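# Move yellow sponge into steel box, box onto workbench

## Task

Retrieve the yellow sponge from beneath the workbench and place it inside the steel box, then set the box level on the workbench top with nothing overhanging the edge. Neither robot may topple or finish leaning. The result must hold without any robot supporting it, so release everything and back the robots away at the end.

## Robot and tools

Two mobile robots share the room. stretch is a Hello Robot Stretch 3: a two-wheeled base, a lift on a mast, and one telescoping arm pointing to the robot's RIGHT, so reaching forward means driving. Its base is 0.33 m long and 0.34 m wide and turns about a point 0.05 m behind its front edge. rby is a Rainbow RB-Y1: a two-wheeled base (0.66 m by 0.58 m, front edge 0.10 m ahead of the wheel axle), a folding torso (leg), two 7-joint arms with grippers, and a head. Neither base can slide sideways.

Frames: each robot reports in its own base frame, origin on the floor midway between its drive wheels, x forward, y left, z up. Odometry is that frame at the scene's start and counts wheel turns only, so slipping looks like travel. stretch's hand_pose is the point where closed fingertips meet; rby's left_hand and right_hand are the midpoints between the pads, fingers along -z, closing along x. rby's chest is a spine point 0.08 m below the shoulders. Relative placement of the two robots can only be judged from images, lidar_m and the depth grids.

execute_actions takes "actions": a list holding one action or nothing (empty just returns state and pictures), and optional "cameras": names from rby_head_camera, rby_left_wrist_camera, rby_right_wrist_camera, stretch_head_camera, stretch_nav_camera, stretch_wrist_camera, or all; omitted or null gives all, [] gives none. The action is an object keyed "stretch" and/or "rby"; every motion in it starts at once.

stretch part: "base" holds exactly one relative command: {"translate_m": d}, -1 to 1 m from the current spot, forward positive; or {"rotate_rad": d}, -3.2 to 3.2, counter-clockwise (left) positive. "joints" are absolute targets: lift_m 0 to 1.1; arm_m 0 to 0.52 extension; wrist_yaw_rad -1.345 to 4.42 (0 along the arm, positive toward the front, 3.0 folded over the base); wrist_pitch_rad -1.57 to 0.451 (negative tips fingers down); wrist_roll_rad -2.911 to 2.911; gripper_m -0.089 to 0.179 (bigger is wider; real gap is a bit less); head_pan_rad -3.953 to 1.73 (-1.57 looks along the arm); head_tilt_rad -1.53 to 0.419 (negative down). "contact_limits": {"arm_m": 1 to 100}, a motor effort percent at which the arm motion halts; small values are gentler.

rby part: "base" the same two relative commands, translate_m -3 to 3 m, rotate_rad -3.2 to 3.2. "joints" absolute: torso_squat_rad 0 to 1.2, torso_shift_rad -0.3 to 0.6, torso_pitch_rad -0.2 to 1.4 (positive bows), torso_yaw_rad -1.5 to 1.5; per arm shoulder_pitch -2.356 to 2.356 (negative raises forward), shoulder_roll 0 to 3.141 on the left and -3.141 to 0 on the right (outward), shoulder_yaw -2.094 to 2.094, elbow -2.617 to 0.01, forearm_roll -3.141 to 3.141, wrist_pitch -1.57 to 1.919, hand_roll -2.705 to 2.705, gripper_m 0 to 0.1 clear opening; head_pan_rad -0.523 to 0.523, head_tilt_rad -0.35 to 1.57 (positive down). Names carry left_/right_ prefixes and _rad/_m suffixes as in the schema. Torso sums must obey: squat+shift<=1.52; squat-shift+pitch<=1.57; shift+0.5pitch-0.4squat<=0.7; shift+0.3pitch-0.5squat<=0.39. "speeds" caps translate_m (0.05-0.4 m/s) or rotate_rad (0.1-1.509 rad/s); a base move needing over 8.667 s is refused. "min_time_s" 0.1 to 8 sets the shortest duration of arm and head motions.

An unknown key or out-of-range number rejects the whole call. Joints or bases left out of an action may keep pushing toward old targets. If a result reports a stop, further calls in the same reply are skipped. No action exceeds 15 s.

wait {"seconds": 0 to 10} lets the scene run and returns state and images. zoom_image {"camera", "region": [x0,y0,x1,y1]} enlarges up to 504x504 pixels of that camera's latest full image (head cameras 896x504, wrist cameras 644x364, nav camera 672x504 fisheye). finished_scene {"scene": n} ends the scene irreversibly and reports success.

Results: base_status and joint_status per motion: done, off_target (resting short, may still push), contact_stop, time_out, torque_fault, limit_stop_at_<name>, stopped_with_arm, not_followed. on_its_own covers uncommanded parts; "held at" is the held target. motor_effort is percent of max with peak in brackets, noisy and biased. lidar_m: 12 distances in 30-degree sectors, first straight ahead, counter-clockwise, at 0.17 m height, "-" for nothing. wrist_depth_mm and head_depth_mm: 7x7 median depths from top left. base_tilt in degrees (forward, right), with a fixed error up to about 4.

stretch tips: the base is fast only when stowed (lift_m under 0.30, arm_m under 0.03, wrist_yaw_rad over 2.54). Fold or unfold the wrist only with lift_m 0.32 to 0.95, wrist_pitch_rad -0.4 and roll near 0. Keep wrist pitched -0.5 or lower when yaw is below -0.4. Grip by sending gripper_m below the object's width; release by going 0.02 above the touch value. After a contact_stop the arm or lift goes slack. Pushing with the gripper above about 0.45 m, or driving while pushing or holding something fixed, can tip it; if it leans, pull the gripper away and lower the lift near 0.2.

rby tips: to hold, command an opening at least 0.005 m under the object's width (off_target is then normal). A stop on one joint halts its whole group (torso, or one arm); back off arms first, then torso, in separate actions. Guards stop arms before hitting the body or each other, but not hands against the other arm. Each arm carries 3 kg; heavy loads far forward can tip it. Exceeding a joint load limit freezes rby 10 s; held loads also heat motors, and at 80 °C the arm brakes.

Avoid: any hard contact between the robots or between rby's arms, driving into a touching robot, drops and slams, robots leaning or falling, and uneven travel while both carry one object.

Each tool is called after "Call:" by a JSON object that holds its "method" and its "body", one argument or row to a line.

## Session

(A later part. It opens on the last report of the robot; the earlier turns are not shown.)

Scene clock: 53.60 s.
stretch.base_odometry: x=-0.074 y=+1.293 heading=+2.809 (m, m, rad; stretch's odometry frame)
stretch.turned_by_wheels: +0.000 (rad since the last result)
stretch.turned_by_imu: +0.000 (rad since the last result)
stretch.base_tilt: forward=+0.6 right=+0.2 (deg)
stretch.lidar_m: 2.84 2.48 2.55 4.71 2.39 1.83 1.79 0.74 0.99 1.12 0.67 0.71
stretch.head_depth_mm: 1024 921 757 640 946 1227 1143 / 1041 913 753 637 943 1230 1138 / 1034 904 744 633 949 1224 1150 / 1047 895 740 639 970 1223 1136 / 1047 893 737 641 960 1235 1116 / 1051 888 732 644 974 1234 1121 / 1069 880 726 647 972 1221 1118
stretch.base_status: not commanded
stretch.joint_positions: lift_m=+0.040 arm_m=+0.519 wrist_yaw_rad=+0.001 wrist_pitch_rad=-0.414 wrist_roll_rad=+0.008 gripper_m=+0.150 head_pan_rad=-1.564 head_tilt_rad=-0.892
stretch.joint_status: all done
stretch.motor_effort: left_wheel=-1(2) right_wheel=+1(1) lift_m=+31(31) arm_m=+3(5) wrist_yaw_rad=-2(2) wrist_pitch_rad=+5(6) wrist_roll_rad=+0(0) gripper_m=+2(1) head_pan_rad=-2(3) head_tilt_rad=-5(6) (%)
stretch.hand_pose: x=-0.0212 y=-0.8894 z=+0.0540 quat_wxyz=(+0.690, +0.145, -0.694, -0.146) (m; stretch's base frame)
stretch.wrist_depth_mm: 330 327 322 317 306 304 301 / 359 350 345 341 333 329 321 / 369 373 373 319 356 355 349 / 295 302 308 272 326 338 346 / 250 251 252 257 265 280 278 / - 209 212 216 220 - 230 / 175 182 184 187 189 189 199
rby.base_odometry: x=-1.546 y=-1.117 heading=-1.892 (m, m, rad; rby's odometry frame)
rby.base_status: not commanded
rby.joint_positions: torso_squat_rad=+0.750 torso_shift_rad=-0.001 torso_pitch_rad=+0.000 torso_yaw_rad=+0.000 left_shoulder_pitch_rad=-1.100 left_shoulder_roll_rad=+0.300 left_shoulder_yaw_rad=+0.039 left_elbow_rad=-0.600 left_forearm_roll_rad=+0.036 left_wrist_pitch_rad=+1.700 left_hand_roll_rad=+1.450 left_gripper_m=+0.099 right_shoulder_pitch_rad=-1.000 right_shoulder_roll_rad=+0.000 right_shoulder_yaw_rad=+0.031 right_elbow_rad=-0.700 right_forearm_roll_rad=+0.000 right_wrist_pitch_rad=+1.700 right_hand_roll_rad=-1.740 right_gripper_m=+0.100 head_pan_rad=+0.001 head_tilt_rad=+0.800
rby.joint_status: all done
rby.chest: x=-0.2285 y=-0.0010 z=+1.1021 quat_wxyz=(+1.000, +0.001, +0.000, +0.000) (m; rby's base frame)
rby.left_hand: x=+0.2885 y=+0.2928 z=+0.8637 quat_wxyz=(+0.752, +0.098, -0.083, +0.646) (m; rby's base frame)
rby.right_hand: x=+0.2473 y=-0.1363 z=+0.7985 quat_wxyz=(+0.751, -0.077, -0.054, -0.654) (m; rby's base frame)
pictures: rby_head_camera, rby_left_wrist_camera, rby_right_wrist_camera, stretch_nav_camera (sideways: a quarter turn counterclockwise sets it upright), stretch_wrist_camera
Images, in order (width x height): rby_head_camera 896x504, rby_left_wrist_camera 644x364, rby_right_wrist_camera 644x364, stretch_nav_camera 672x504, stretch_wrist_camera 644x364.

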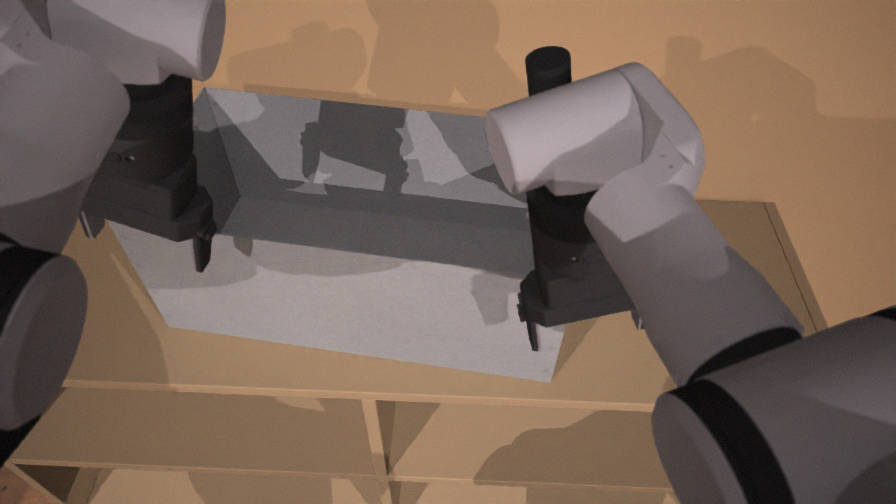

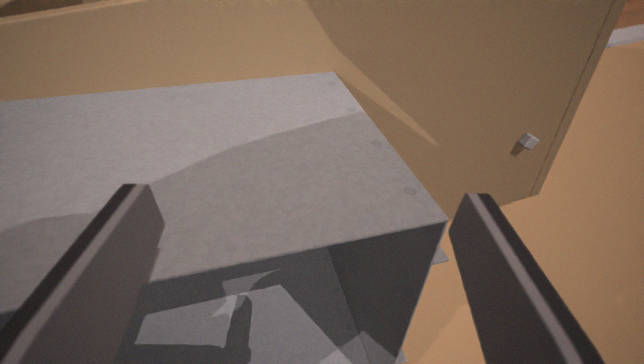

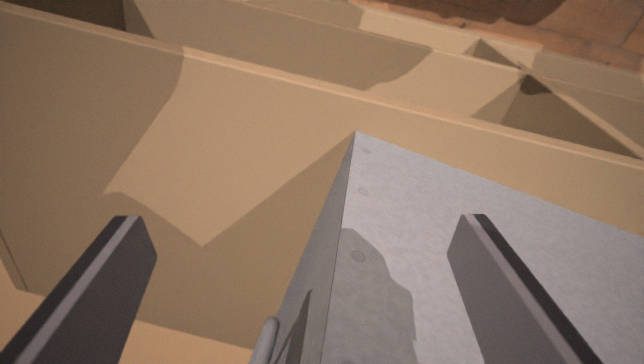

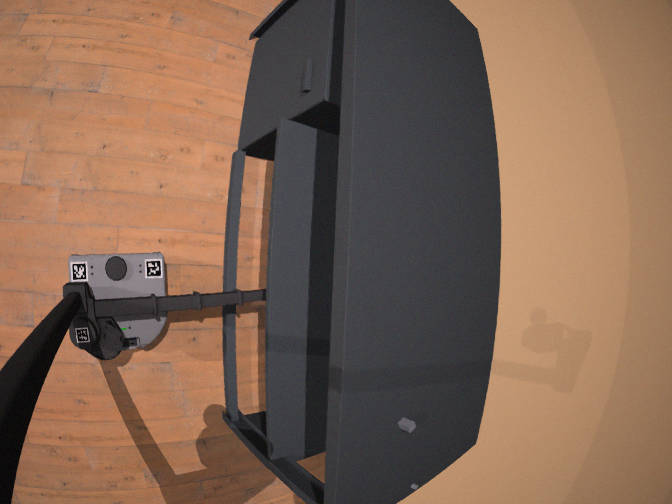

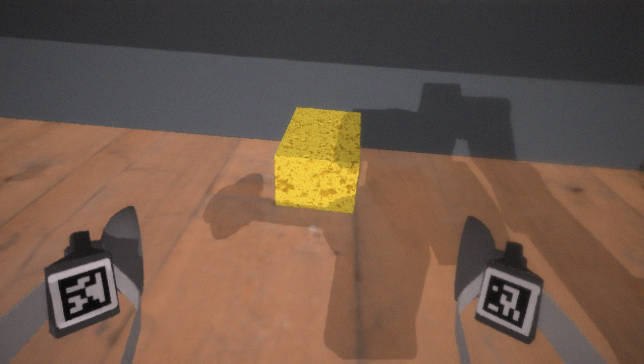

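Call:
{"method": "execute_actions", "body": {
  "actions": [
    {"stretch":{"base":{"rotate_rad":0.5},"joints":{"arm_m":0.2,"lift_m":0.1}},"rby":{"joints":{"torso_pitch_rad":0.25,"left_shoulder_pitch_rad":-1.35,"right_shoulder_pitch_rad":-1.25},"min_time_s":2}}
  ],
  "cameras": []
}}

Call:
{"method": "execute_actions", "body": {
  "actions": [
    {"stretch":{"base":{"translate_m":-0.18}}}
  ],
  "cameras": []
}}

Call:
{"method": "execute_actions", "body": {
  "actions": [
    {"stretch":{"base":{"rotate_rad":-0.5}}}
  ],
  "cameras": []
}}

Call:
{"method": "execute_actions", "body": {
  "actions": [
    {"stretch":{"base":{"translate_m":0.158},"joints":{"arm_m":0.42}}}
  ]
}}

Scene clock: 58.80 s.
stretch.base_odometry: x=-0.074 y=+1.293 heading=-2.974 (m, m, rad; stretch's odometry frame)
stretch.turned_by_wheels: +0.500 (rad since the last result)
stretch.turned_by_imu: +0.494 (rad since the last result)
stretch.base_tilt: forward=+0.6 right=+0.3 (deg)
stretch.lidar_m: 2.49 2.48 4.72 2.46 1.84 1.79 0.74 0.96 1.11 0.67 0.68 2.84
stretch.head_depth_mm: 1057 926 755 641 903 892 1122 / 1100 910 752 638 933 1226 1138 / 1147 905 749 662 969 1293 1146 / 1143 899 739 1022 1005 1243 1140 / 1132 896 733 1035 1346 1248 1122 / 1117 886 754 1057 1361 1243 1122 / 1112 876 974 1251 1407 1246 1117
stretch.base_status: done
stretch.joint_positions: lift_m=+0.100 arm_m=+0.200 wrist_yaw_rad=+0.001 wrist_pitch_rad=-0.414 wrist_roll_rad=+0.008 gripper_m=+0.150 head_pan_rad=-1.564 head_tilt_rad=-0.892
stretch.joint_status: all done
stretch.motor_effort: left_wheel=-2(6) right_wheel=+1(8) lift_m=+52(55) arm_m=-4(4) wrist_yaw_rad=-1(1) wrist_pitch_rad=+5(5) wrist_roll_rad=+0(0) gripper_m=-1(0) head_pan_rad=-2(2) head_tilt_rad=-6(5) (%)
stretch.hand_pose: x=-0.0212 y=-0.5701 z=+0.1132 quat_wxyz=(+0.690, +0.145, -0.694, -0.146) (m; stretch's base frame)
stretch.wrist_depth_mm: 215 255 326 453 647 582 541 / 224 267 346 503 694 631 563 / 233 281 372 515 582 610 578 / 247 296 386 422 435 458 470 / 269 325 341 347 353 380 370 / - 221 287 293 297 - 311 / 235 203 196 252 257 255 269
rby.base_odometry: x=-1.546 y=-1.117 heading=-1.892 (m, m, rad; rby's odometry frame)
rby.base_status: not commanded
rby.joint_positions: torso_squat_rad=+0.750 torso_shift_rad=-0.003 torso_pitch_rad=+0.050 torso_yaw_rad=+0.000 left_shoulder_pitch_rad=-1.350 left_shoulder_roll_rad=+0.300 left_shoulder_yaw_rad=+0.039 left_elbow_rad=-0.600 left_forearm_roll_rad=+0.036 left_wrist_pitch_rad=+1.700 left_hand_roll_rad=+1.450 left_gripper_m=+0.099 right_shoulder_pitch_rad=-1.249 right_shoulder_roll_rad=+0.000 right_shoulder_yaw_rad=+0.031 right_elbow_rad=-0.700 right_forearm_roll_rad=+0.000 right_wrist_pitch_rad=+1.700 right_hand_roll_rad=-1.740 right_gripper_m=+0.100 head_pan_rad=+0.001 head_tilt_rad=+0.800
rby.joint_status: torso_pitch_rad contact_stop (moved +0.051 of +0.250); the others done
rby.on_its_own: torso_pitch_rad is held at +0.050, not at your +0.250, since a contact_stop
rby.chest: x=-0.2137 y=-0.0010 z=+1.1016 quat_wxyz=(+1.000, +0.001, +0.025, +0.000) (m; rby's base frame)
rby.left_hand: x=+0.3614 y=+0.2451 z=+0.9634 quat_wxyz=(+0.768, +0.034, -0.155, +0.620) (m; rby's base frame)
rby.right_hand: x=+0.3191 y=-0.0929 z=+0.8909 quat_wxyz=(+0.770, -0.013, -0.125, -0.626) (m; rby's base frame)
pictures: none
No camera images: the call's "cameras" was empty. Leave "cameras" out to get every camera's image.

not run: a stop came earlier in this reply.

not run: a stop came earlier in this reply.

not run: a stop came earlier in this reply.

Call:
{"method": "execute_actions", "body": {
  "actions": [
    {"stretch":{"base":{"translate_m":-0.18}}}
  ],
  "cameras": []
}}

Call:
{"method": "execute_actions", "body": {
  "actions": [
    {"stretch":{"base":{"rotate_rad":-0.5}}}
  ],
  "cameras": []
}}

Call:
{"method": "execute_actions", "body": {
  "actions": [
    {"stretch":{"base":{"translate_m":0.158},"joints":{"arm_m":0.42}}}
  ]
}}

Scene clock: 61.93 s.
stretch.base_odometry: x=+0.104 y=+1.323 heading=-2.974 (m, m, rad; stretch's odometry frame)
stretch.turned_by_wheels: +0.000 (rad since the last result)
stretch.turned_by_imu: +0.000 (rad since the last result)
stretch.base_tilt: forward=+0.7 right=+0.3 (deg)
stretch.lidar_m: 2.65 2.68 4.81 2.25 1.69 1.65 0.56 0.74 1.01 0.87 0.74 2.98
stretch.head_depth_mm: 979 923 756 638 557 819 1064 / 1040 913 749 638 564 845 1111 / 1079 910 744 634 581 871 1132 / 1114 895 739 633 911 1206 1132 / 1125 890 736 641 982 1243 1129 / 1121 886 733 668 1318 1251 1123 / 1113 875 727 1027 1355 1252 1119
stretch.base_status: done
stretch.joint_positions: lift_m=+0.100 arm_m=+0.200 wrist_yaw_rad=+0.001 wrist_pitch_rad=-0.414 wrist_roll_rad=+0.008 gripper_m=+0.150 head_pan_rad=-1.564 head_tilt_rad=-0.892
stretch.joint_status: not commanded
stretch.motor_effort: left_wheel=-2(7) right_wheel=+2(3) lift_m=+52(52) arm_m=-3(4) wrist_yaw_rad=-1(1) wrist_pitch_rad=+5(5) wrist_roll_rad=+0(0) gripper_m=+0(1) head_pan_rad=-2(2) head_tilt_rad=-5(5) (%)
stretch.hand_pose: x=-0.0212 y=-0.5701 z=+0.1132 quat_wxyz=(+0.690, +0.145, -0.694, -0.146) (m; stretch's base frame)
stretch.wrist_depth_mm: 333 395 513 652 592 513 463 / 348 419 548 679 634 542 485 / 361 448 525 554 575 547 510 / 373 405 420 427 441 450 460 / 328 336 344 346 353 382 380 / - 285 287 293 296 - 308 / 234 245 250 253 257 257 268
rby.base_odometry: x=-1.546 y=-1.117 heading=-1.892 (m, m, rad; rby's odometry frame)
rby.base_status: not commanded
rby.joint_positions: torso_squat_rad=+0.750 torso_shift_rad=-0.003 torso_pitch_rad=+0.050 torso_yaw_rad=+0.000 left_shoulder_pitch_rad=-1.350 left_shoulder_roll_rad=+0.300 left_shoulder_yaw_rad=+0.039 left_elbow_rad=-0.600 left_forearm_roll_rad=+0.036 left_wrist_pitch_rad=+1.700 left_hand_roll_rad=+1.450 left_gripper_m=+0.099 right_shoulder_pitch_rad=-1.249 right_shoulder_roll_rad=+0.000 right_shoulder_yaw_rad=+0.031 right_elbow_rad=-0.700 right_forearm_roll_rad=+0.000 right_wrist_pitch_rad=+1.700 right_hand_roll_rad=-1.740 right_gripper_m=+0.100 head_pan_rad=+0.001 head_tilt_rad=+0.800
rby.joint_status: not commanded
rby.on_its_own: torso_pitch_rad is held at +0.050, not at your +0.250, since a contact_stop
rby.chest: x=-0.2137 y=-0.0010 z=+1.1016 quat_wxyz=(+1.000, +0.001, +0.025, +0.000) (m; rby's base frame)
rby.left_hand: x=+0.3614 y=+0.2451 z=+0.9634 quat_wxyz=(+0.768, +0.034, -0.155, +0.620) (m; rby's base frame)
rby.right_hand: x=+0.3191 y=-0.0929 z=+0.8909 quat_wxyz=(+0.770, -0.013, -0.125, -0.626) (m; rby's base frame)
pictures: none
No camera images: the call's "cameras" was empty. Leave "cameras" out to get every camera's image.

Scene clock: 63.67 s.
stretch.base_odometry: x=+0.104 y=+1.323 heading=+2.809 (m, m, rad; stretch's odometry frame)
stretch.turned_by_wheels: -0.500 (rad since the last result)
stretch.turned_by_imu: -0.494 (rad since the last result)
stretch.base_tilt: forward=+0.6 right=+0.3 (deg)
stretch.lidar_m: 2.99 2.65 2.77 4.81 2.19 1.68 1.65 0.56 0.77 1.02 0.84 0.74
stretch.head_depth_mm: 948 921 757 639 566 878 1138 / 957 917 750 635 565 893 1132 / 966 902 750 634 572 871 1137 / 978 897 741 630 572 875 1141 / 990 893 737 626 577 1156 1120 / 1001 884 730 623 577 1186 1111 / 999 881 726 621 884 1187 1121
stretch.base_status: done
stretch.joint_positions: lift_m=+0.100 arm_m=+0.200 wrist_yaw_rad=+0.001 wrist_pitch_rad=-0.414 wrist_roll_rad=+0.008 gripper_m=+0.150 head_pan_rad=-1.564 head_tilt_rad=-0.892
stretch.joint_status: not commanded
stretch.motor_effort: left_wheel=+2(6) right_wheel=-3(8) lift_m=+52(52) arm_m=-3(3) wrist_yaw_rad=-2(1) wrist_pitch_rad=+5(5) wrist_roll_rad=+0(0) gripper_m=+0(1) head_pan_rad=-2(3) head_tilt_rad=-5(5) (%)
stretch.hand_pose: x=-0.0212 y=-0.5701 z=+0.1132 quat_wxyz=(+0.690, +0.145, -0.694, -0.146) (m; stretch's base frame)
stretch.wrist_depth_mm: 541 537 536 520 517 502 489 / 593 590 567 562 549 543 533 / 504 522 504 568 576 573 557 / 391 412 413 423 440 451 470 / 332 337 341 349 356 378 373 / - 284 289 291 295 - 309 / 235 243 248 253 256 256 268
rby.base_odometry: x=-1.546 y=-1.117 heading=-1.892 (m, m, rad; rby's odometry frame)
rby.base_status: not commanded
rby.joint_positions: torso_squat_rad=+0.750 torso_shift_rad=-0.003 torso_pitch_rad=+0.050 torso_yaw_rad=+0.000 left_shoulder_pitch_rad=-1.350 left_shoulder_roll_rad=+0.300 left_shoulder_yaw_rad=+0.039 left_elbow_rad=-0.600 left_forearm_roll_rad=+0.036 left_wrist_pitch_rad=+1.700 left_hand_roll_rad=+1.450 left_gripper_m=+0.099 right_shoulder_pitch_rad=-1.249 right_shoulder_roll_rad=+0.000 right_shoulder_yaw_rad=+0.031 right_elbow_rad=-0.700 right_forearm_roll_rad=+0.000 right_wrist_pitch_rad=+1.700 right_hand_roll_rad=-1.740 right_gripper_m=+0.100 head_pan_rad=+0.001 head_tilt_rad=+0.800
rby.joint_status: not commanded
rby.on_its_own: torso_pitch_rad is held at +0.050, not at your +0.250, since a contact_stop
rby.chest: x=-0.2137 y=-0.0010 z=+1.1016 quat_wxyz=(+1.000, +0.001, +0.025, +0.000) (m; rby's base frame)
rby.left_hand: x=+0.3614 y=+0.2451 z=+0.9634 quat_wxyz=(+0.768, +0.034, -0.155, +0.620) (m; rby's base frame)
rby.right_hand: x=+0.3191 y=-0.0929 z=+0.8909 quat_wxyz=(+0.770, -0.013, -0.125, -0.626) (m; rby's base frame)
pictures: none
No camera images: the call's "cameras" was empty. Leave "cameras" out to get every camera's image.

Scene clock: 66.53 s.
stretch.base_odometry: x=-0.046 y=+1.375 heading=+2.809 (m, m, rad; stretch's odometry frame)
stretch.turned_by_wheels: +0.000 (rad since the last result)
stretch.turned_by_imu: +0.000 (rad since the last result)
stretch.base_tilt: forward=+0.5 right=+0.5 (deg)
stretch.lidar_m: 2.84 2.54 2.55 4.80 2.40 1.84 1.80 0.70 1.01 1.03 0.64 0.61
stretch.head_depth_mm: 951 921 755 640 576 896 1142 / 966 916 751 637 573 890 1133 / 972 906 743 633 582 887 1143 / 990 899 739 630 579 1163 1137 / 1000 892 737 627 590 1180 1127 / 1005 881 731 623 888 1185 1125 / 1003 877 727 621 889 1197 1112
stretch.base_status: done
stretch.joint_positions: lift_m=+0.100 arm_m=+0.420 wrist_yaw_rad=+0.001 wrist_pitch_rad=-0.414 wrist_roll_rad=+0.008 gripper_m=+0.150 head_pan_rad=-1.564 head_tilt_rad=-0.892
stretch.joint_status: all done
stretch.motor_effort: left_wheel=+2(7) right_wheel=-3(3) lift_m=+52(52) arm_m=+3(4) wrist_yaw_rad=-2(1) wrist_pitch_rad=+5(5) wrist_roll_rad=+0(0) gripper_m=+0(0) head_pan_rad=-2(2) head_tilt_rad=-6(6) (%)
stretch.hand_pose: x=-0.0212 y=-0.7896 z=+0.1132 quat_wxyz=(+0.690, +0.145, -0.694, -0.146) (m; stretch's base frame)
stretch.wrist_depth_mm: 344 338 332 324 322 316 312 / 377 369 363 354 351 337 336 / 411 398 391 384 377 368 366 / 398 400 413 357 399 406 401 / 327 340 333 320 354 375 374 / - 283 285 291 298 - 308 / 234 243 246 251 255 253 270
rby.base_odometry: x=-1.546 y=-1.117 heading=-1.892 (m, m, rad; rby's odometry frame)
rby.base_status: not commanded
rby.joint_positions: torso_squat_rad=+0.750 torso_shift_rad=-0.003 torso_pitch_rad=+0.050 torso_yaw_rad=+0.000 left_shoulder_pitch_rad=-1.350 left_shoulder_roll_rad=+0.300 left_shoulder_yaw_rad=+0.039 left_elbow_rad=-0.600 left_forearm_roll_rad=+0.036 left_wrist_pitch_rad=+1.700 left_hand_roll_rad=+1.450 left_gripper_m=+0.099 right_shoulder_pitch_rad=-1.249 right_shoulder_roll_rad=+0.000 right_shoulder_yaw_rad=+0.031 right_elbow_rad=-0.700 right_forearm_roll_rad=+0.000 right_wrist_pitch_rad=+1.700 right_hand_roll_rad=-1.740 right_gripper_m=+0.100 head_pan_rad=+0.001 head_tilt_rad=+0.800
rby.joint_status: not commanded
rby.on_its_own: torso_pitch_rad is held at +0.050, not at your +0.250, since a contact_stop
rby.chest: x=-0.2137 y=-0.0010 z=+1.1016 quat_wxyz=(+1.000, +0.001, +0.025, +0.000) (m; rby's base frame)
rby.left_hand: x=+0.3614 y=+0.2451 z=+0.9634 quat_wxyz=(+0.768, +0.034, -0.155, +0.620) (m; rby's base frame)
rby.right_hand: x=+0.3191 y=-0.0929 z=+0.8909 quat_wxyz=(+0.770, -0.013, -0.125, -0.626) (m; rby's base frame)
pictures: rby_head_camera, rby_left_wrist_camera, rby_right_wrist_camera, stretch_head_camera (sideways: a quarter turn clockwise sets it upright), stretch_nav_camera (sideways: a quarter turn counterclockwise sets it upright), stretch_wrist_camera
Images, in order (width x height): rby_head_camera 896x504, rby_left_wrist_camera 644x364, rby_right_wrist_camera 644x364, stretch_head_camera 896x504, stretch_nav_camera 672x504, stretch_wrist_camera 644x364.

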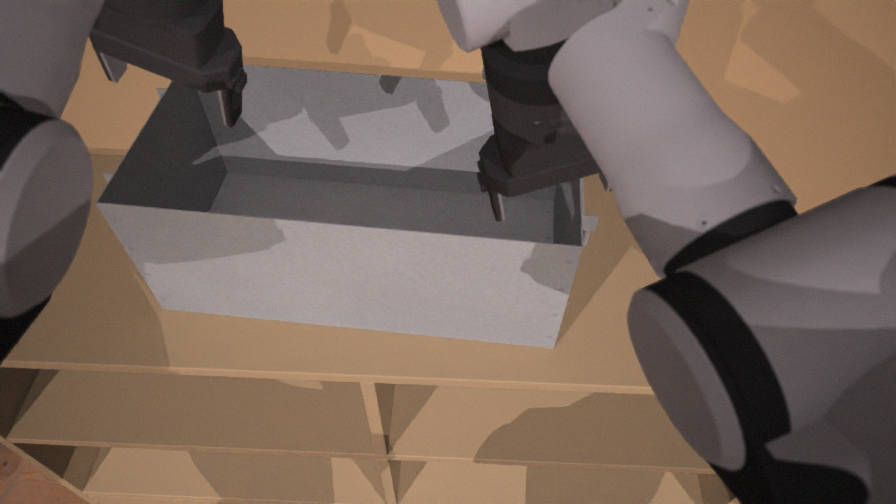

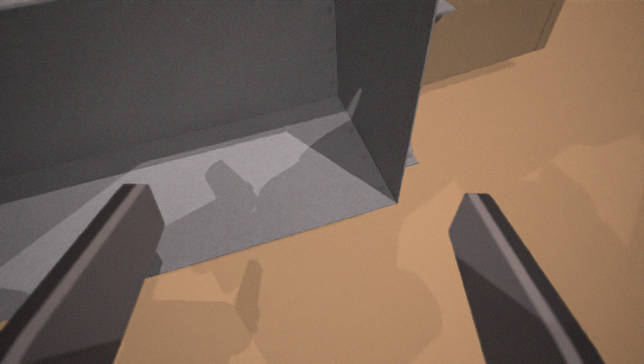

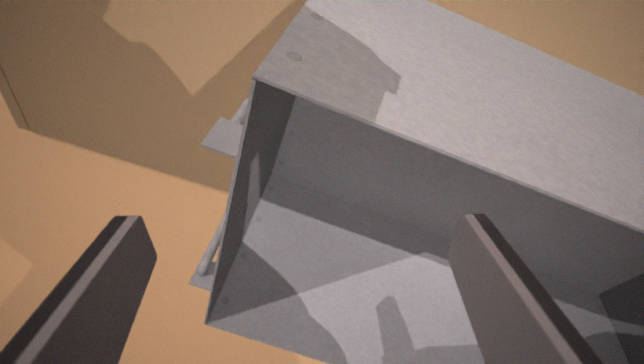

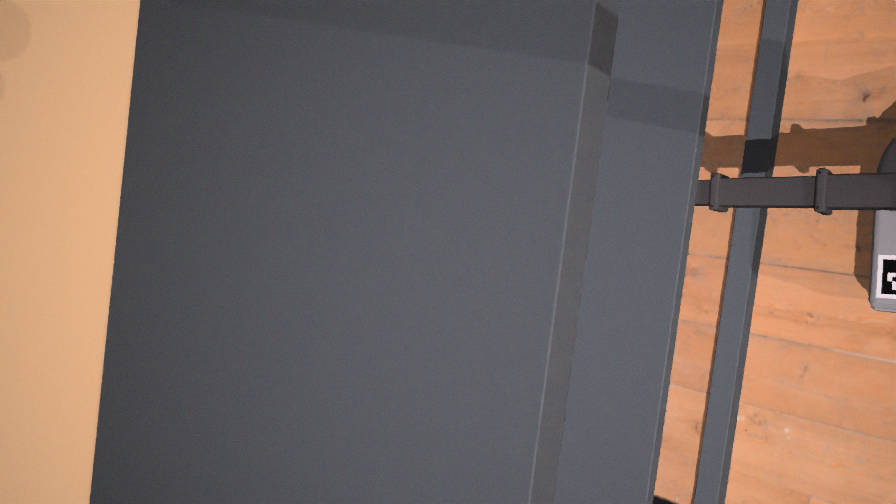

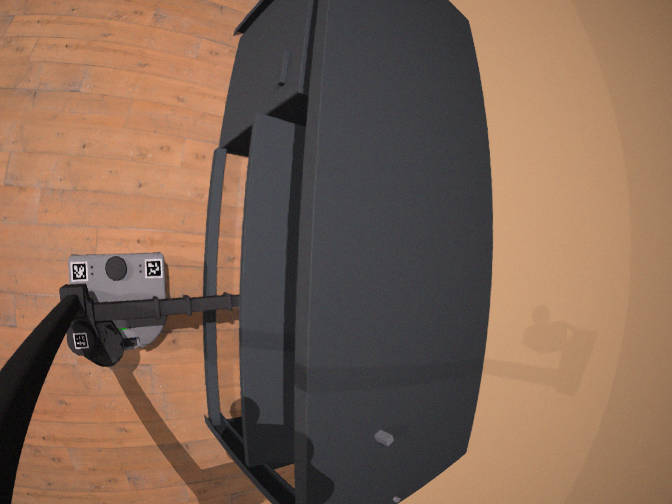

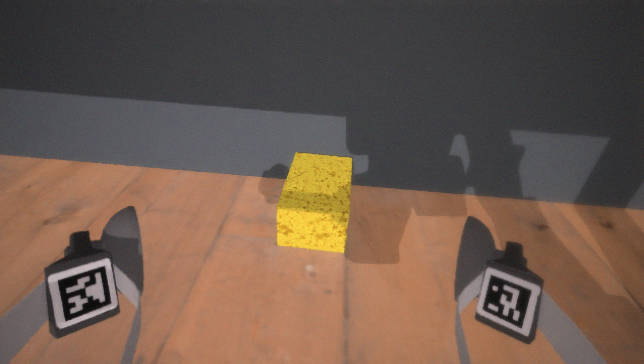

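Call:
{"method": "execute_actions", "body": {
  "actions": [
    {"stretch":{"joints":{"arm_m":0.52,"lift_m":0.035}},"rby":{"joints":{"torso_pitch_rad":0.05,"left_shoulder_pitch_rad":-1.25,"left_shoulder_roll_rad":0.33,"left_wrist_pitch_rad":1.85,"right_shoulder_pitch_rad":-1.13,"right_shoulder_roll_rad":-0.08,"right_wrist_pitch_rad":1.8}}}
  ],
  "cameras": ["rby_head_camera","rby_left_wrist_camera","rby_right_wrist_camera","stretch_wrist_camera"]
}}

Scene clock: 69.10 s.
stretch.base_odometry: x=-0.046 y=+1.375 heading=+2.809 (m, m, rad; stretch's odometry frame)
stretch.turned_by_wheels: +0.000 (rad since the last result)
stretch.turned_by_imu: +0.000 (rad since the last result)
stretch.base_tilt: forward=+0.6 right=+0.5 (deg)
stretch.lidar_m: 2.83 2.54 2.54 4.80 2.40 1.83 1.80 0.70 1.01 1.03 0.64 0.61
stretch.head_depth_mm: 951 922 756 639 576 893 1146 / 962 911 750 638 574 894 1132 / 982 902 744 634 584 886 1140 / 992 900 740 628 580 1171 1136 / 1000 889 735 626 587 1181 1121 / 1007 883 730 620 888 1191 1113 / 1009 882 726 621 888 1193 1112
stretch.base_status: not commanded
stretch.joint_positions: lift_m=+0.035 arm_m=+0.519 wrist_yaw_rad=+0.001 wrist_pitch_rad=-0.414 wrist_roll_rad=+0.008 gripper_m=+0.150 head_pan_rad=-1.564 head_tilt_rad=-0.892
stretch.joint_status: all done
stretch.motor_effort: left_wheel=+2(2) right_wheel=-3(3) lift_m=+30(45) arm_m=+4(4) wrist_yaw_rad=-2(2) wrist_pitch_rad=+5(5) wrist_roll_rad=+0(0) gripper_m=+1(0) head_pan_rad=-2(2) head_tilt_rad=-5(5) (%)
stretch.hand_pose: x=-0.0212 y=-0.8893 z=+0.0489 quat_wxyz=(+0.690, +0.146, -0.694, -0.146) (m; stretch's base frame)
stretch.wrist_depth_mm: 249 245 240 237 233 229 225 / 273 265 260 255 252 247 244 / 297 291 285 273 272 268 263 / 286 292 299 220 293 293 286 / 241 242 239 189 254 275 267 / - 203 206 201 213 - 224 / 170 175 180 182 185 183 193
rby.base_odometry: x=-1.546 y=-1.117 heading=-1.892 (m, m, rad; rby's odometry frame)
rby.base_status: not commanded
rby.joint_positions: torso_squat_rad=+0.750 torso_shift_rad=-0.002 torso_pitch_rad=+0.050 torso_yaw_rad=+0.000 left_shoulder_pitch_rad=-1.250 left_shoulder_roll_rad=+0.330 left_shoulder_yaw_rad=+0.039 left_elbow_rad=-0.600 left_forearm_roll_rad=+0.036 left_wrist_pitch_rad=+1.850 left_hand_roll_rad=+1.450 left_gripper_m=+0.099 right_shoulder_pitch_rad=-1.130 right_shoulder_roll_rad=-0.080 right_shoulder_yaw_rad=+0.031 right_elbow_rad=-0.700 right_forearm_roll_rad=+0.000 right_wrist_pitch_rad=+1.800 right_hand_roll_rad=-1.740 right_gripper_m=+0.100 head_pan_rad=+0.001 head_tilt_rad=+0.800
rby.joint_status: all done
rby.chest: x=-0.2138 y=-0.0010 z=+1.1016 quat_wxyz=(+1.000, +0.001, +0.025, +0.000) (m; rby's base frame)
rby.left_hand: x=+0.3038 y=+0.2832 z=+0.9166 quat_wxyz=(+0.749, +0.119, -0.070, +0.648) (m; rby's base frame)
rby.right_hand: x=+0.2797 y=-0.1671 z=+0.8433 quat_wxyz=(+0.734, -0.103, -0.075, -0.667) (m; rby's base frame)
pictures: rby_head_camera, rby_left_wrist_camera, rby_right_wrist_camera, stretch_wrist_camera
Images, in order (width x height): rby_head_camera 896x504, rby_left_wrist_camera 644x364, rby_right_wrist_camera 644x364, stretch_wrist_camera 644x364.

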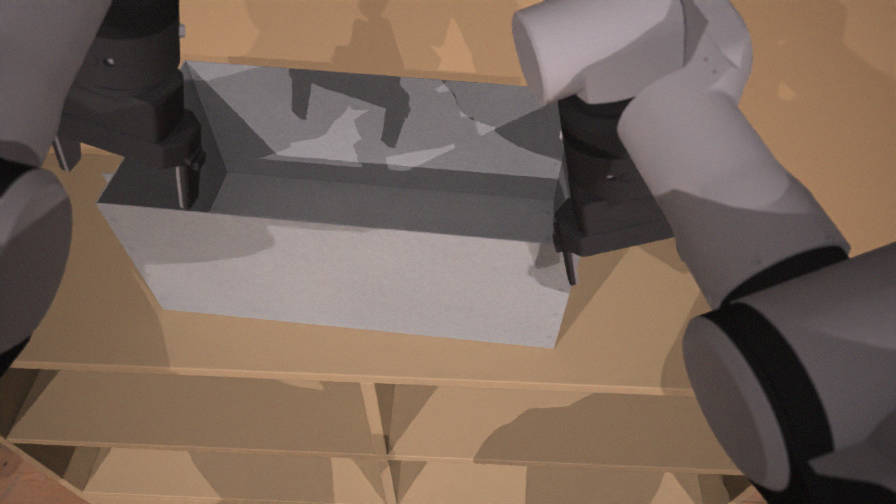

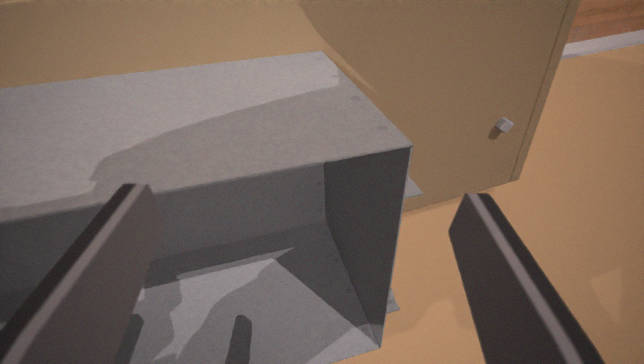

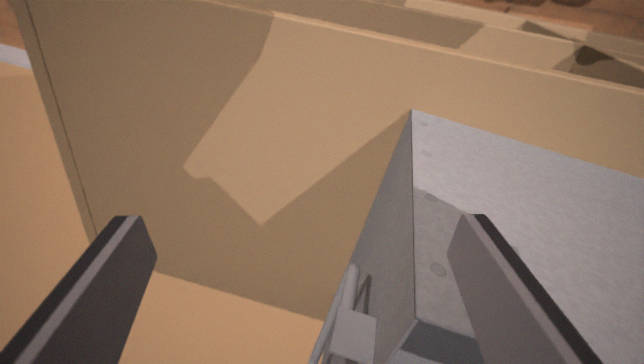

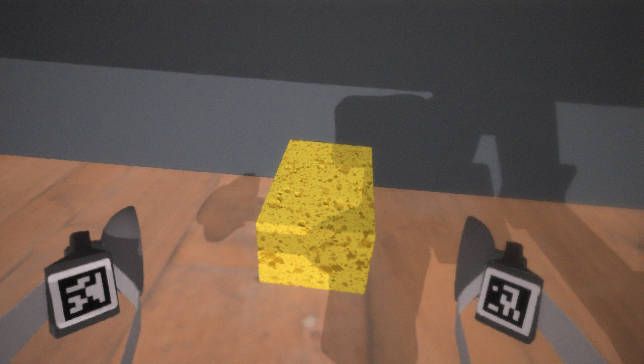

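Call:
{"method": "execute_actions", "body": {
  "actions": [
    {"stretch":{"base":{"rotate_rad":-0.3},"joints":{"arm_m":0.4,"lift_m":0.06}},"rby":{"joints":{"left_shoulder_roll_rad":0.36,"right_shoulder_roll_rad":-0.02}}}
  ],
  "cameras": []
}}

Call:
{"method": "execute_actions", "body": {
  "actions": [
    {"stretch":{"base":{"translate_m":0.17}},"rby":{"joints":{"torso_squat_rad":0.87}}}
  ],
  "cameras": []
}}

Call:
{"method": "execute_actions", "body": {
  "actions": [
    {"stretch":{"base":{"rotate_rad":0.3}}}
  ],
  "cameras": []
}}

Call:
{"method": "execute_actions", "body": {
  "actions": [
    {"stretch":{"base":{"translate_m":-0.165},"joints":{"arm_m":0.48}}}
  ],
  "cameras": ["rby_head_camera","rby_left_wrist_camera","rby_right_wrist_camera","stretch_wrist_camera","stretch_nav_camera"]
}}

Scene clock: 72.50 s.
stretch.base_odometry: x=-0.046 y=+1.375 heading=+2.509 (m, m, rad; stretch's odometry frame)
stretch.turned_by_wheels: -0.300 (rad since the last result)
stretch.turned_by_imu: -0.295 (rad since the last result)
stretch.base_tilt: forward=+0.4 right=+0.4 (deg)
stretch.lidar_m: 0.81 2.84 2.54 4.80 3.40 2.03 1.80 0.70 0.74 1.03 0.90 0.61
stretch.head_depth_mm: 1051 917 754 639 927 1244 1139 / 1033 918 749 636 909 1220 1138 / 1020 905 745 633 900 1210 1148 / 1001 899 743 629 588 1191 1140 / 987 888 737 627 577 1166 1121 / 970 887 733 624 570 1146 1115 / 955 878 728 620 560 875 1116
stretch.base_status: done
stretch.joint_positions: lift_m=+0.060 arm_m=+0.400 wrist_yaw_rad=+0.001 wrist_pitch_rad=-0.414 wrist_roll_rad=+0.008 gripper_m=+0.150 head_pan_rad=-1.564 head_tilt_rad=-0.892
stretch.joint_status: all done
stretch.motor_effort: left_wheel=+2(8) right_wheel=-2(10) lift_m=+52(56) arm_m=-3(3) wrist_yaw_rad=-1(2) wrist_pitch_rad=+5(5) wrist_roll_rad=+0(1) gripper_m=-1(0) head_pan_rad=-3(3) head_tilt_rad=-5(6) (%)
stretch.hand_pose: x=-0.0213 y=-0.7701 z=+0.0731 quat_wxyz=(+0.690, +0.145, -0.694, -0.146) (m; stretch's base frame)
stretch.wrist_depth_mm: 322 336 354 377 395 422 447 / 339 360 381 403 430 470 461 / 342 384 403 430 451 473 466 / 311 333 342 356 367 370 381 / 279 279 282 289 295 310 308 / - 233 238 241 244 - 259 / 194 200 206 208 212 209 220
rby.base_odometry: x=-1.546 y=-1.117 heading=-1.892 (m, m, rad; rby's odometry frame)
rby.base_status: not commanded
rby.joint_positions: torso_squat_rad=+0.750 torso_shift_rad=-0.002 torso_pitch_rad=+0.050 torso_yaw_rad=+0.000 left_shoulder_pitch_rad=-1.250 left_shoulder_roll_rad=+0.360 left_shoulder_yaw_rad=+0.039 left_elbow_rad=-0.600 left_forearm_roll_rad=+0.036 left_wrist_pitch_rad=+1.850 left_hand_roll_rad=+1.450 left_gripper_m=+0.099 right_shoulder_pitch_rad=-1.130 right_shoulder_roll_rad=-0.020 right_shoulder_yaw_rad=+0.031 right_elbow_rad=-0.700 right_forearm_roll_rad=+0.000 right_wrist_pitch_rad=+1.800 right_hand_roll_rad=-1.740 right_gripper_m=+0.100 head_pan_rad=+0.001 head_tilt_rad=+0.800
rby.joint_status: all done
rby.chest: x=-0.2138 y=-0.0010 z=+1.1016 quat_wxyz=(+1.000, +0.001, +0.025, +0.000) (m; rby's base frame)
rby.left_hand: x=+0.3045 y=+0.2996 z=+0.9225 quat_wxyz=(+0.739, +0.121, -0.076, +0.658) (m; rby's base frame)
rby.right_hand: x=+0.2699 y=-0.1332 z=+0.8364 quat_wxyz=(+0.753, -0.097, -0.061, -0.648) (m; rby's base frame)
pictures: none
No camera images: the call's "cameras" was empty. Leave "cameras" out to get every camera's image.

Scene clock: 75.23 s.
stretch.base_odometry: x=-0.183 y=+1.475 heading=+2.509 (m, m, rad; stretch's odometry frame)
stretch.turned_by_wheels: +0.000 (rad since the last result)
stretch.turned_by_imu: +0.000 (rad since the last result)
stretch.base_tilt: forward=+0.7 right=+0.4 (deg)
stretch.lidar_m: 0.73 2.67 2.46 4.83 3.74 2.22 1.97 0.84 0.97 0.99 0.60 0.47
stretch.head_depth_mm: 1018 922 753 639 590 1204 1141 / 996 911 750 638 583 1188 1141 / 977 906 747 633 572 882 1150 / 963 902 742 630 563 882 1137 / 949 894 734 626 556 876 1131 / 934 887 732 622 542 855 1124 / 920 881 726 621 541 840 1098
stretch.base_status: done
stretch.joint_positions: lift_m=+0.060 arm_m=+0.400 wrist_yaw_rad=+0.001 wrist_pitch_rad=-0.414 wrist_roll_rad=+0.008 gripper_m=+0.150 head_pan_rad=-1.564 head_tilt_rad=-0.892
stretch.joint_status: not commanded
stretch.motor_effort: left_wheel=+2(7) right_wheel=-3(3) lift_m=+53(52) arm_m=-3(4) wrist_yaw_rad=-2(1) wrist_pitch_rad=+5(5) wrist_roll_rad=+0(0) gripper_m=+0(1) head_pan_rad=-2(2) head_tilt_rad=-5(5) (%)
stretch.hand_pose: x=-0.0213 y=-0.7701 z=+0.0731 quat_wxyz=(+0.690, +0.145, -0.694, -0.146) (m; stretch's base frame)
stretch.wrist_depth_mm: 291 306 320 340 357 385 411 / 307 327 346 365 391 418 447 / 335 347 366 407 424 449 476 / 328 305 285 353 361 375 388 / 278 278 280 288 293 310 308 / - 233 235 241 246 - 255 / 195 202 205 209 211 211 221
rby.base_odometry: x=-1.546 y=-1.117 heading=-1.892 (m, m, rad; rby's odometry frame)
rby.base_status: not commanded
rby.joint_positions: torso_squat_rad=+0.870 torso_shift_rad=-0.003 torso_pitch_rad=+0.050 torso_yaw_rad=+0.000 left_shoulder_pitch_rad=-1.250 left_shoulder_roll_rad=+0.360 left_shoulder_yaw_rad=+0.039 left_elbow_rad=-0.600 left_forearm_roll_rad=+0.036 left_wrist_pitch_rad=+1.850 left_hand_roll_rad=+1.450 left_gripper_m=+0.099 right_shoulder_pitch_rad=-1.130 right_shoulder_roll_rad=-0.020 right_shoulder_yaw_rad=+0.031 right_elbow_rad=-0.700 right_forearm_roll_rad=+0.000 right_wrist_pitch_rad=+1.800 right_hand_roll_rad=-1.740 right_gripper_m=+0.100 head_pan_rad=+0.001 head_tilt_rad=+0.800
rby.joint_status: all done
rby.chest: x=-0.2137 y=-0.0009 z=+1.0409 quat_wxyz=(+1.000, +0.001, +0.025, +0.000) (m; rby's base frame)
rby.left_hand: x=+0.3046 y=+0.2996 z=+0.8619 quat_wxyz=(+0.739, +0.121, -0.076, +0.658) (m; rby's base frame)
rby.right_hand: x=+0.2701 y=-0.1332 z=+0.7760 quat_wxyz=(+0.753, -0.097, -0.062, -0.648) (m; rby's base frame)
pictures: none
No camera images: the call's "cameras" was empty. Leave "cameras" out to get every camera's image.

Scene clock: 76.67 s.
stretch.base_odometry: x=-0.183 y=+1.475 heading=+2.809 (m, m, rad; stretch's odometry frame)
stretch.turned_by_wheels: +0.300 (rad since the last result)
stretch.turned_by_imu: +0.297 (rad since the last result)
stretch.base_tilt: forward=+0.5 right=+0.4 (deg)
stretch.lidar_m: 2.67 2.53 2.47 4.84 2.62 2.00 1.97 0.84 1.01 0.95 0.46 0.52
stretch.head_depth_mm: 921 918 759 640 556 848 1126 / 926 920 751 636 553 876 1130 / 943 907 748 633 554 871 1136 / 956 901 743 629 557 881 1134 / 963 892 734 623 562 875 1121 / 983 885 729 623 562 1165 1122 / 988 880 728 620 570 1041 1118
stretch.base_status: done
stretch.joint_positions: lift_m=+0.060 arm_m=+0.400 wrist_yaw_rad=+0.001 wrist_pitch_rad=-0.414 wrist_roll_rad=+0.008 gripper_m=+0.150 head_pan_rad=-1.564 head_tilt_rad=-0.892
stretch.joint_status: not commanded
stretch.motor_effort: left_wheel=-1(6) right_wheel=+1(6) lift_m=+52(53) arm_m=-3(3) wrist_yaw_rad=-1(1) wrist_pitch_rad=+5(5) wrist_roll_rad=+0(0) gripper_m=+1(1) head_pan_rad=-3(3) head_tilt_rad=-6(6) (%)
stretch.hand_pose: x=-0.0213 y=-0.7701 z=+0.0731 quat_wxyz=(+0.690, +0.145, -0.694, -0.146) (m; stretch's base frame)
stretch.wrist_depth_mm: 321 322 317 315 307 302 299 / 342 353 341 335 333 326 322 / 347 382 375 363 358 348 346 / 315 338 340 354 359 285 370 / 278 277 283 287 293 274 305 / - 232 237 242 246 - 258 / 195 201 205 207 213 211 220
rby.base_odometry: x=-1.546 y=-1.117 heading=-1.892 (m, m, rad; rby's odometry frame)
rby.base_status: not commanded
rby.joint_positions: torso_squat_rad=+0.870 torso_shift_rad=-0.003 torso_pitch_rad=+0.050 torso_yaw_rad=+0.000 left_shoulder_pitch_rad=-1.250 left_shoulder_roll_rad=+0.360 left_shoulder_yaw_rad=+0.039 left_elbow_rad=-0.600 left_forearm_roll_rad=+0.036 left_wrist_pitch_rad=+1.850 left_hand_roll_rad=+1.450 left_gripper_m=+0.099 right_shoulder_pitch_rad=-1.130 right_shoulder_roll_rad=-0.020 right_shoulder_yaw_rad=+0.031 right_elbow_rad=-0.700 right_forearm_roll_rad=+0.000 right_wrist_pitch_rad=+1.800 right_hand_roll_rad=-1.740 right_gripper_m=+0.100 head_pan_rad=+0.001 head_tilt_rad=+0.800
rby.joint_status: not commanded
rby.chest: x=-0.2137 y=-0.0009 z=+1.0409 quat_wxyz=(+1.000, +0.001, +0.025, +0.000) (m; rby's base frame)
rby.left_hand: x=+0.3046 y=+0.2996 z=+0.8619 quat_wxyz=(+0.739, +0.121, -0.076, +0.658) (m; rby's base frame)
rby.right_hand: x=+0.2701 y=-0.1332 z=+0.7760 quat_wxyz=(+0.753, -0.097, -0.062, -0.648) (m; rby's base frame)
pictures: none
No camera images: the call's "cameras" was empty. Leave "cameras" out to get every camera's image.

Scene clock: 79.27 s.
stretch.base_odometry: x=-0.027 y=+1.422 heading=+2.809 (m, m, rad; stretch's odometry frame)
stretch.turned_by_wheels: +0.000 (rad since the last result)
stretch.turned_by_imu: +0.001 (rad since the last result)
stretch.base_tilt: forward=+0.7 right=+0.2 (deg)
stretch.lidar_m: 2.83 2.60 2.57 4.85 2.40 1.83 1.81 0.68 1.00 0.98 0.64 0.58
stretch.head_depth_mm: 910 922 756 640 556 827 1125 / 919 916 752 637 554 844 1114 / 931 908 748 634 553 838 1122 / 946 902 740 632 547 865 1133 / 957 884 739 627 555 877 1127 / 969 885 731 623 554 875 1118 / 979 875 726 620 560 1159 1120
stretch.base_status: done
stretch.joint_positions: lift_m=+0.060 arm_m=+0.480 wrist_yaw_rad=+0.001 wrist_pitch_rad=-0.414 wrist_roll_rad=+0.008 gripper_m=+0.150 head_pan_rad=-1.564 head_tilt_rad=-0.892
stretch.joint_status: all done
stretch.motor_effort: left_wheel=-2(6) right_wheel=+2(2) lift_m=+53(53) arm_m=+4(4) wrist_yaw_rad=-2(1) wrist_pitch_rad=+5(5) wrist_roll_rad=+0(0) gripper_m=+0(1) head_pan_rad=-2(3) head_tilt_rad=-5(6) (%)
stretch.hand_pose: x=-0.0213 y=-0.8495 z=+0.0731 quat_wxyz=(+0.690, +0.145, -0.694, -0.146) (m; stretch's base frame)
stretch.wrist_depth_mm: 241 237 231 228 224 222 216 / 262 258 251 245 241 238 235 / 286 279 273 267 262 256 252 / 306 308 301 268 285 281 277 / 277 278 276 219 291 300 296 / - 233 230 194 246 - 256 / 195 202 205 206 211 211 221
rby.base_odometry: x=-1.546 y=-1.117 heading=-1.892 (m, m, rad; rby's odometry frame)
rby.base_status: not commanded
rby.joint_positions: torso_squat_rad=+0.870 torso_shift_rad=-0.003 torso_pitch_rad=+0.050 torso_yaw_rad=+0.000 left_shoulder_pitch_rad=-1.250 left_shoulder_roll_rad=+0.360 left_shoulder_yaw_rad=+0.039 left_elbow_rad=-0.600 left_forearm_roll_rad=+0.036 left_wrist_pitch_rad=+1.850 left_hand_roll_rad=+1.450 left_gripper_m=+0.099 right_shoulder_pitch_rad=-1.130 right_shoulder_roll_rad=-0.020 right_shoulder_yaw_rad=+0.031 right_elbow_rad=-0.700 right_forearm_roll_rad=+0.000 right_wrist_pitch_rad=+1.800 right_hand_roll_rad=-1.740 right_gripper_m=+0.100 head_pan_rad=+0.001 head_tilt_rad=+0.800
rby.joint_status: not commanded
rby.chest: x=-0.2137 y=-0.0009 z=+1.0409 quat_wxyz=(+1.000, +0.001, +0.025, +0.000) (m; rby's base frame)
rby.left_hand: x=+0.3046 y=+0.2996 z=+0.8619 quat_wxyz=(+0.739, +0.121, -0.076, +0.658) (m; rby's base frame)
rby.right_hand: x=+0.2701 y=-0.1332 z=+0.7760 quat_wxyz=(+0.753, -0.097, -0.062, -0.648) (m; rby's base frame)
pictures: rby_head_camera, rby_left_wrist_camera, rby_right_wrist_camera, stretch_nav_camera (sideways: a quarter turn counterclockwise sets it upright), stretch_wrist_camera
Images, in order (width x height): rby_head_camera 896x504, rby_left_wrist_camera 644x364, rby_right_wrist_camera 644x364, stretch_nav_camera 672x504, stretch_wrist_camera 644x364.

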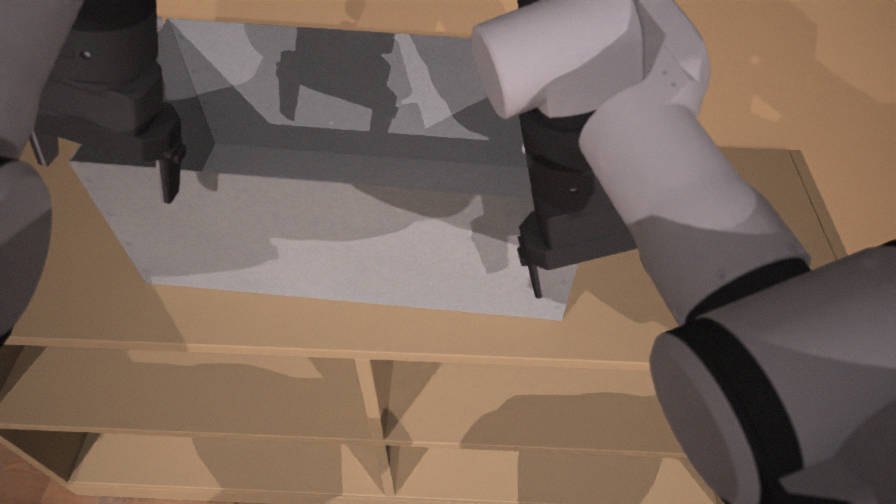

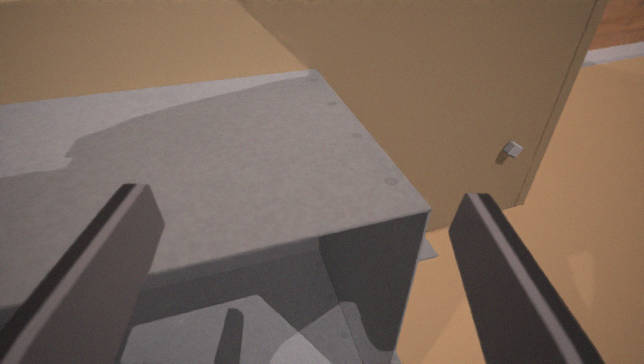

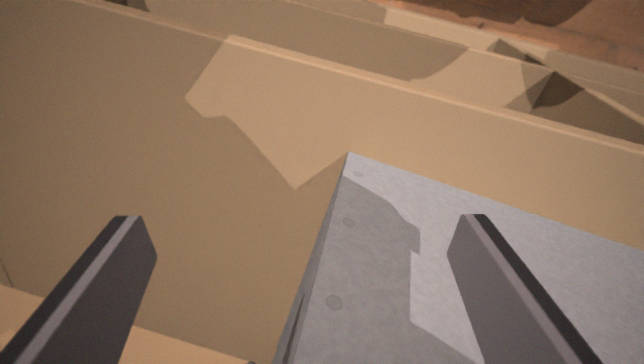

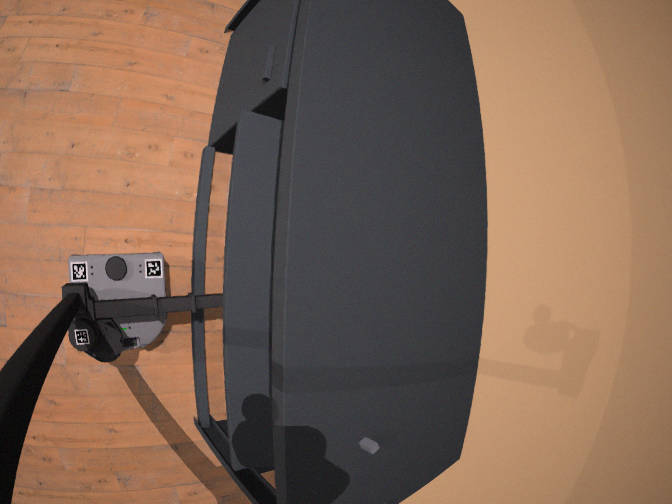

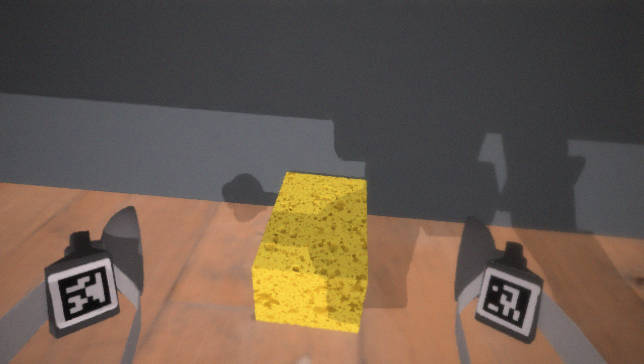

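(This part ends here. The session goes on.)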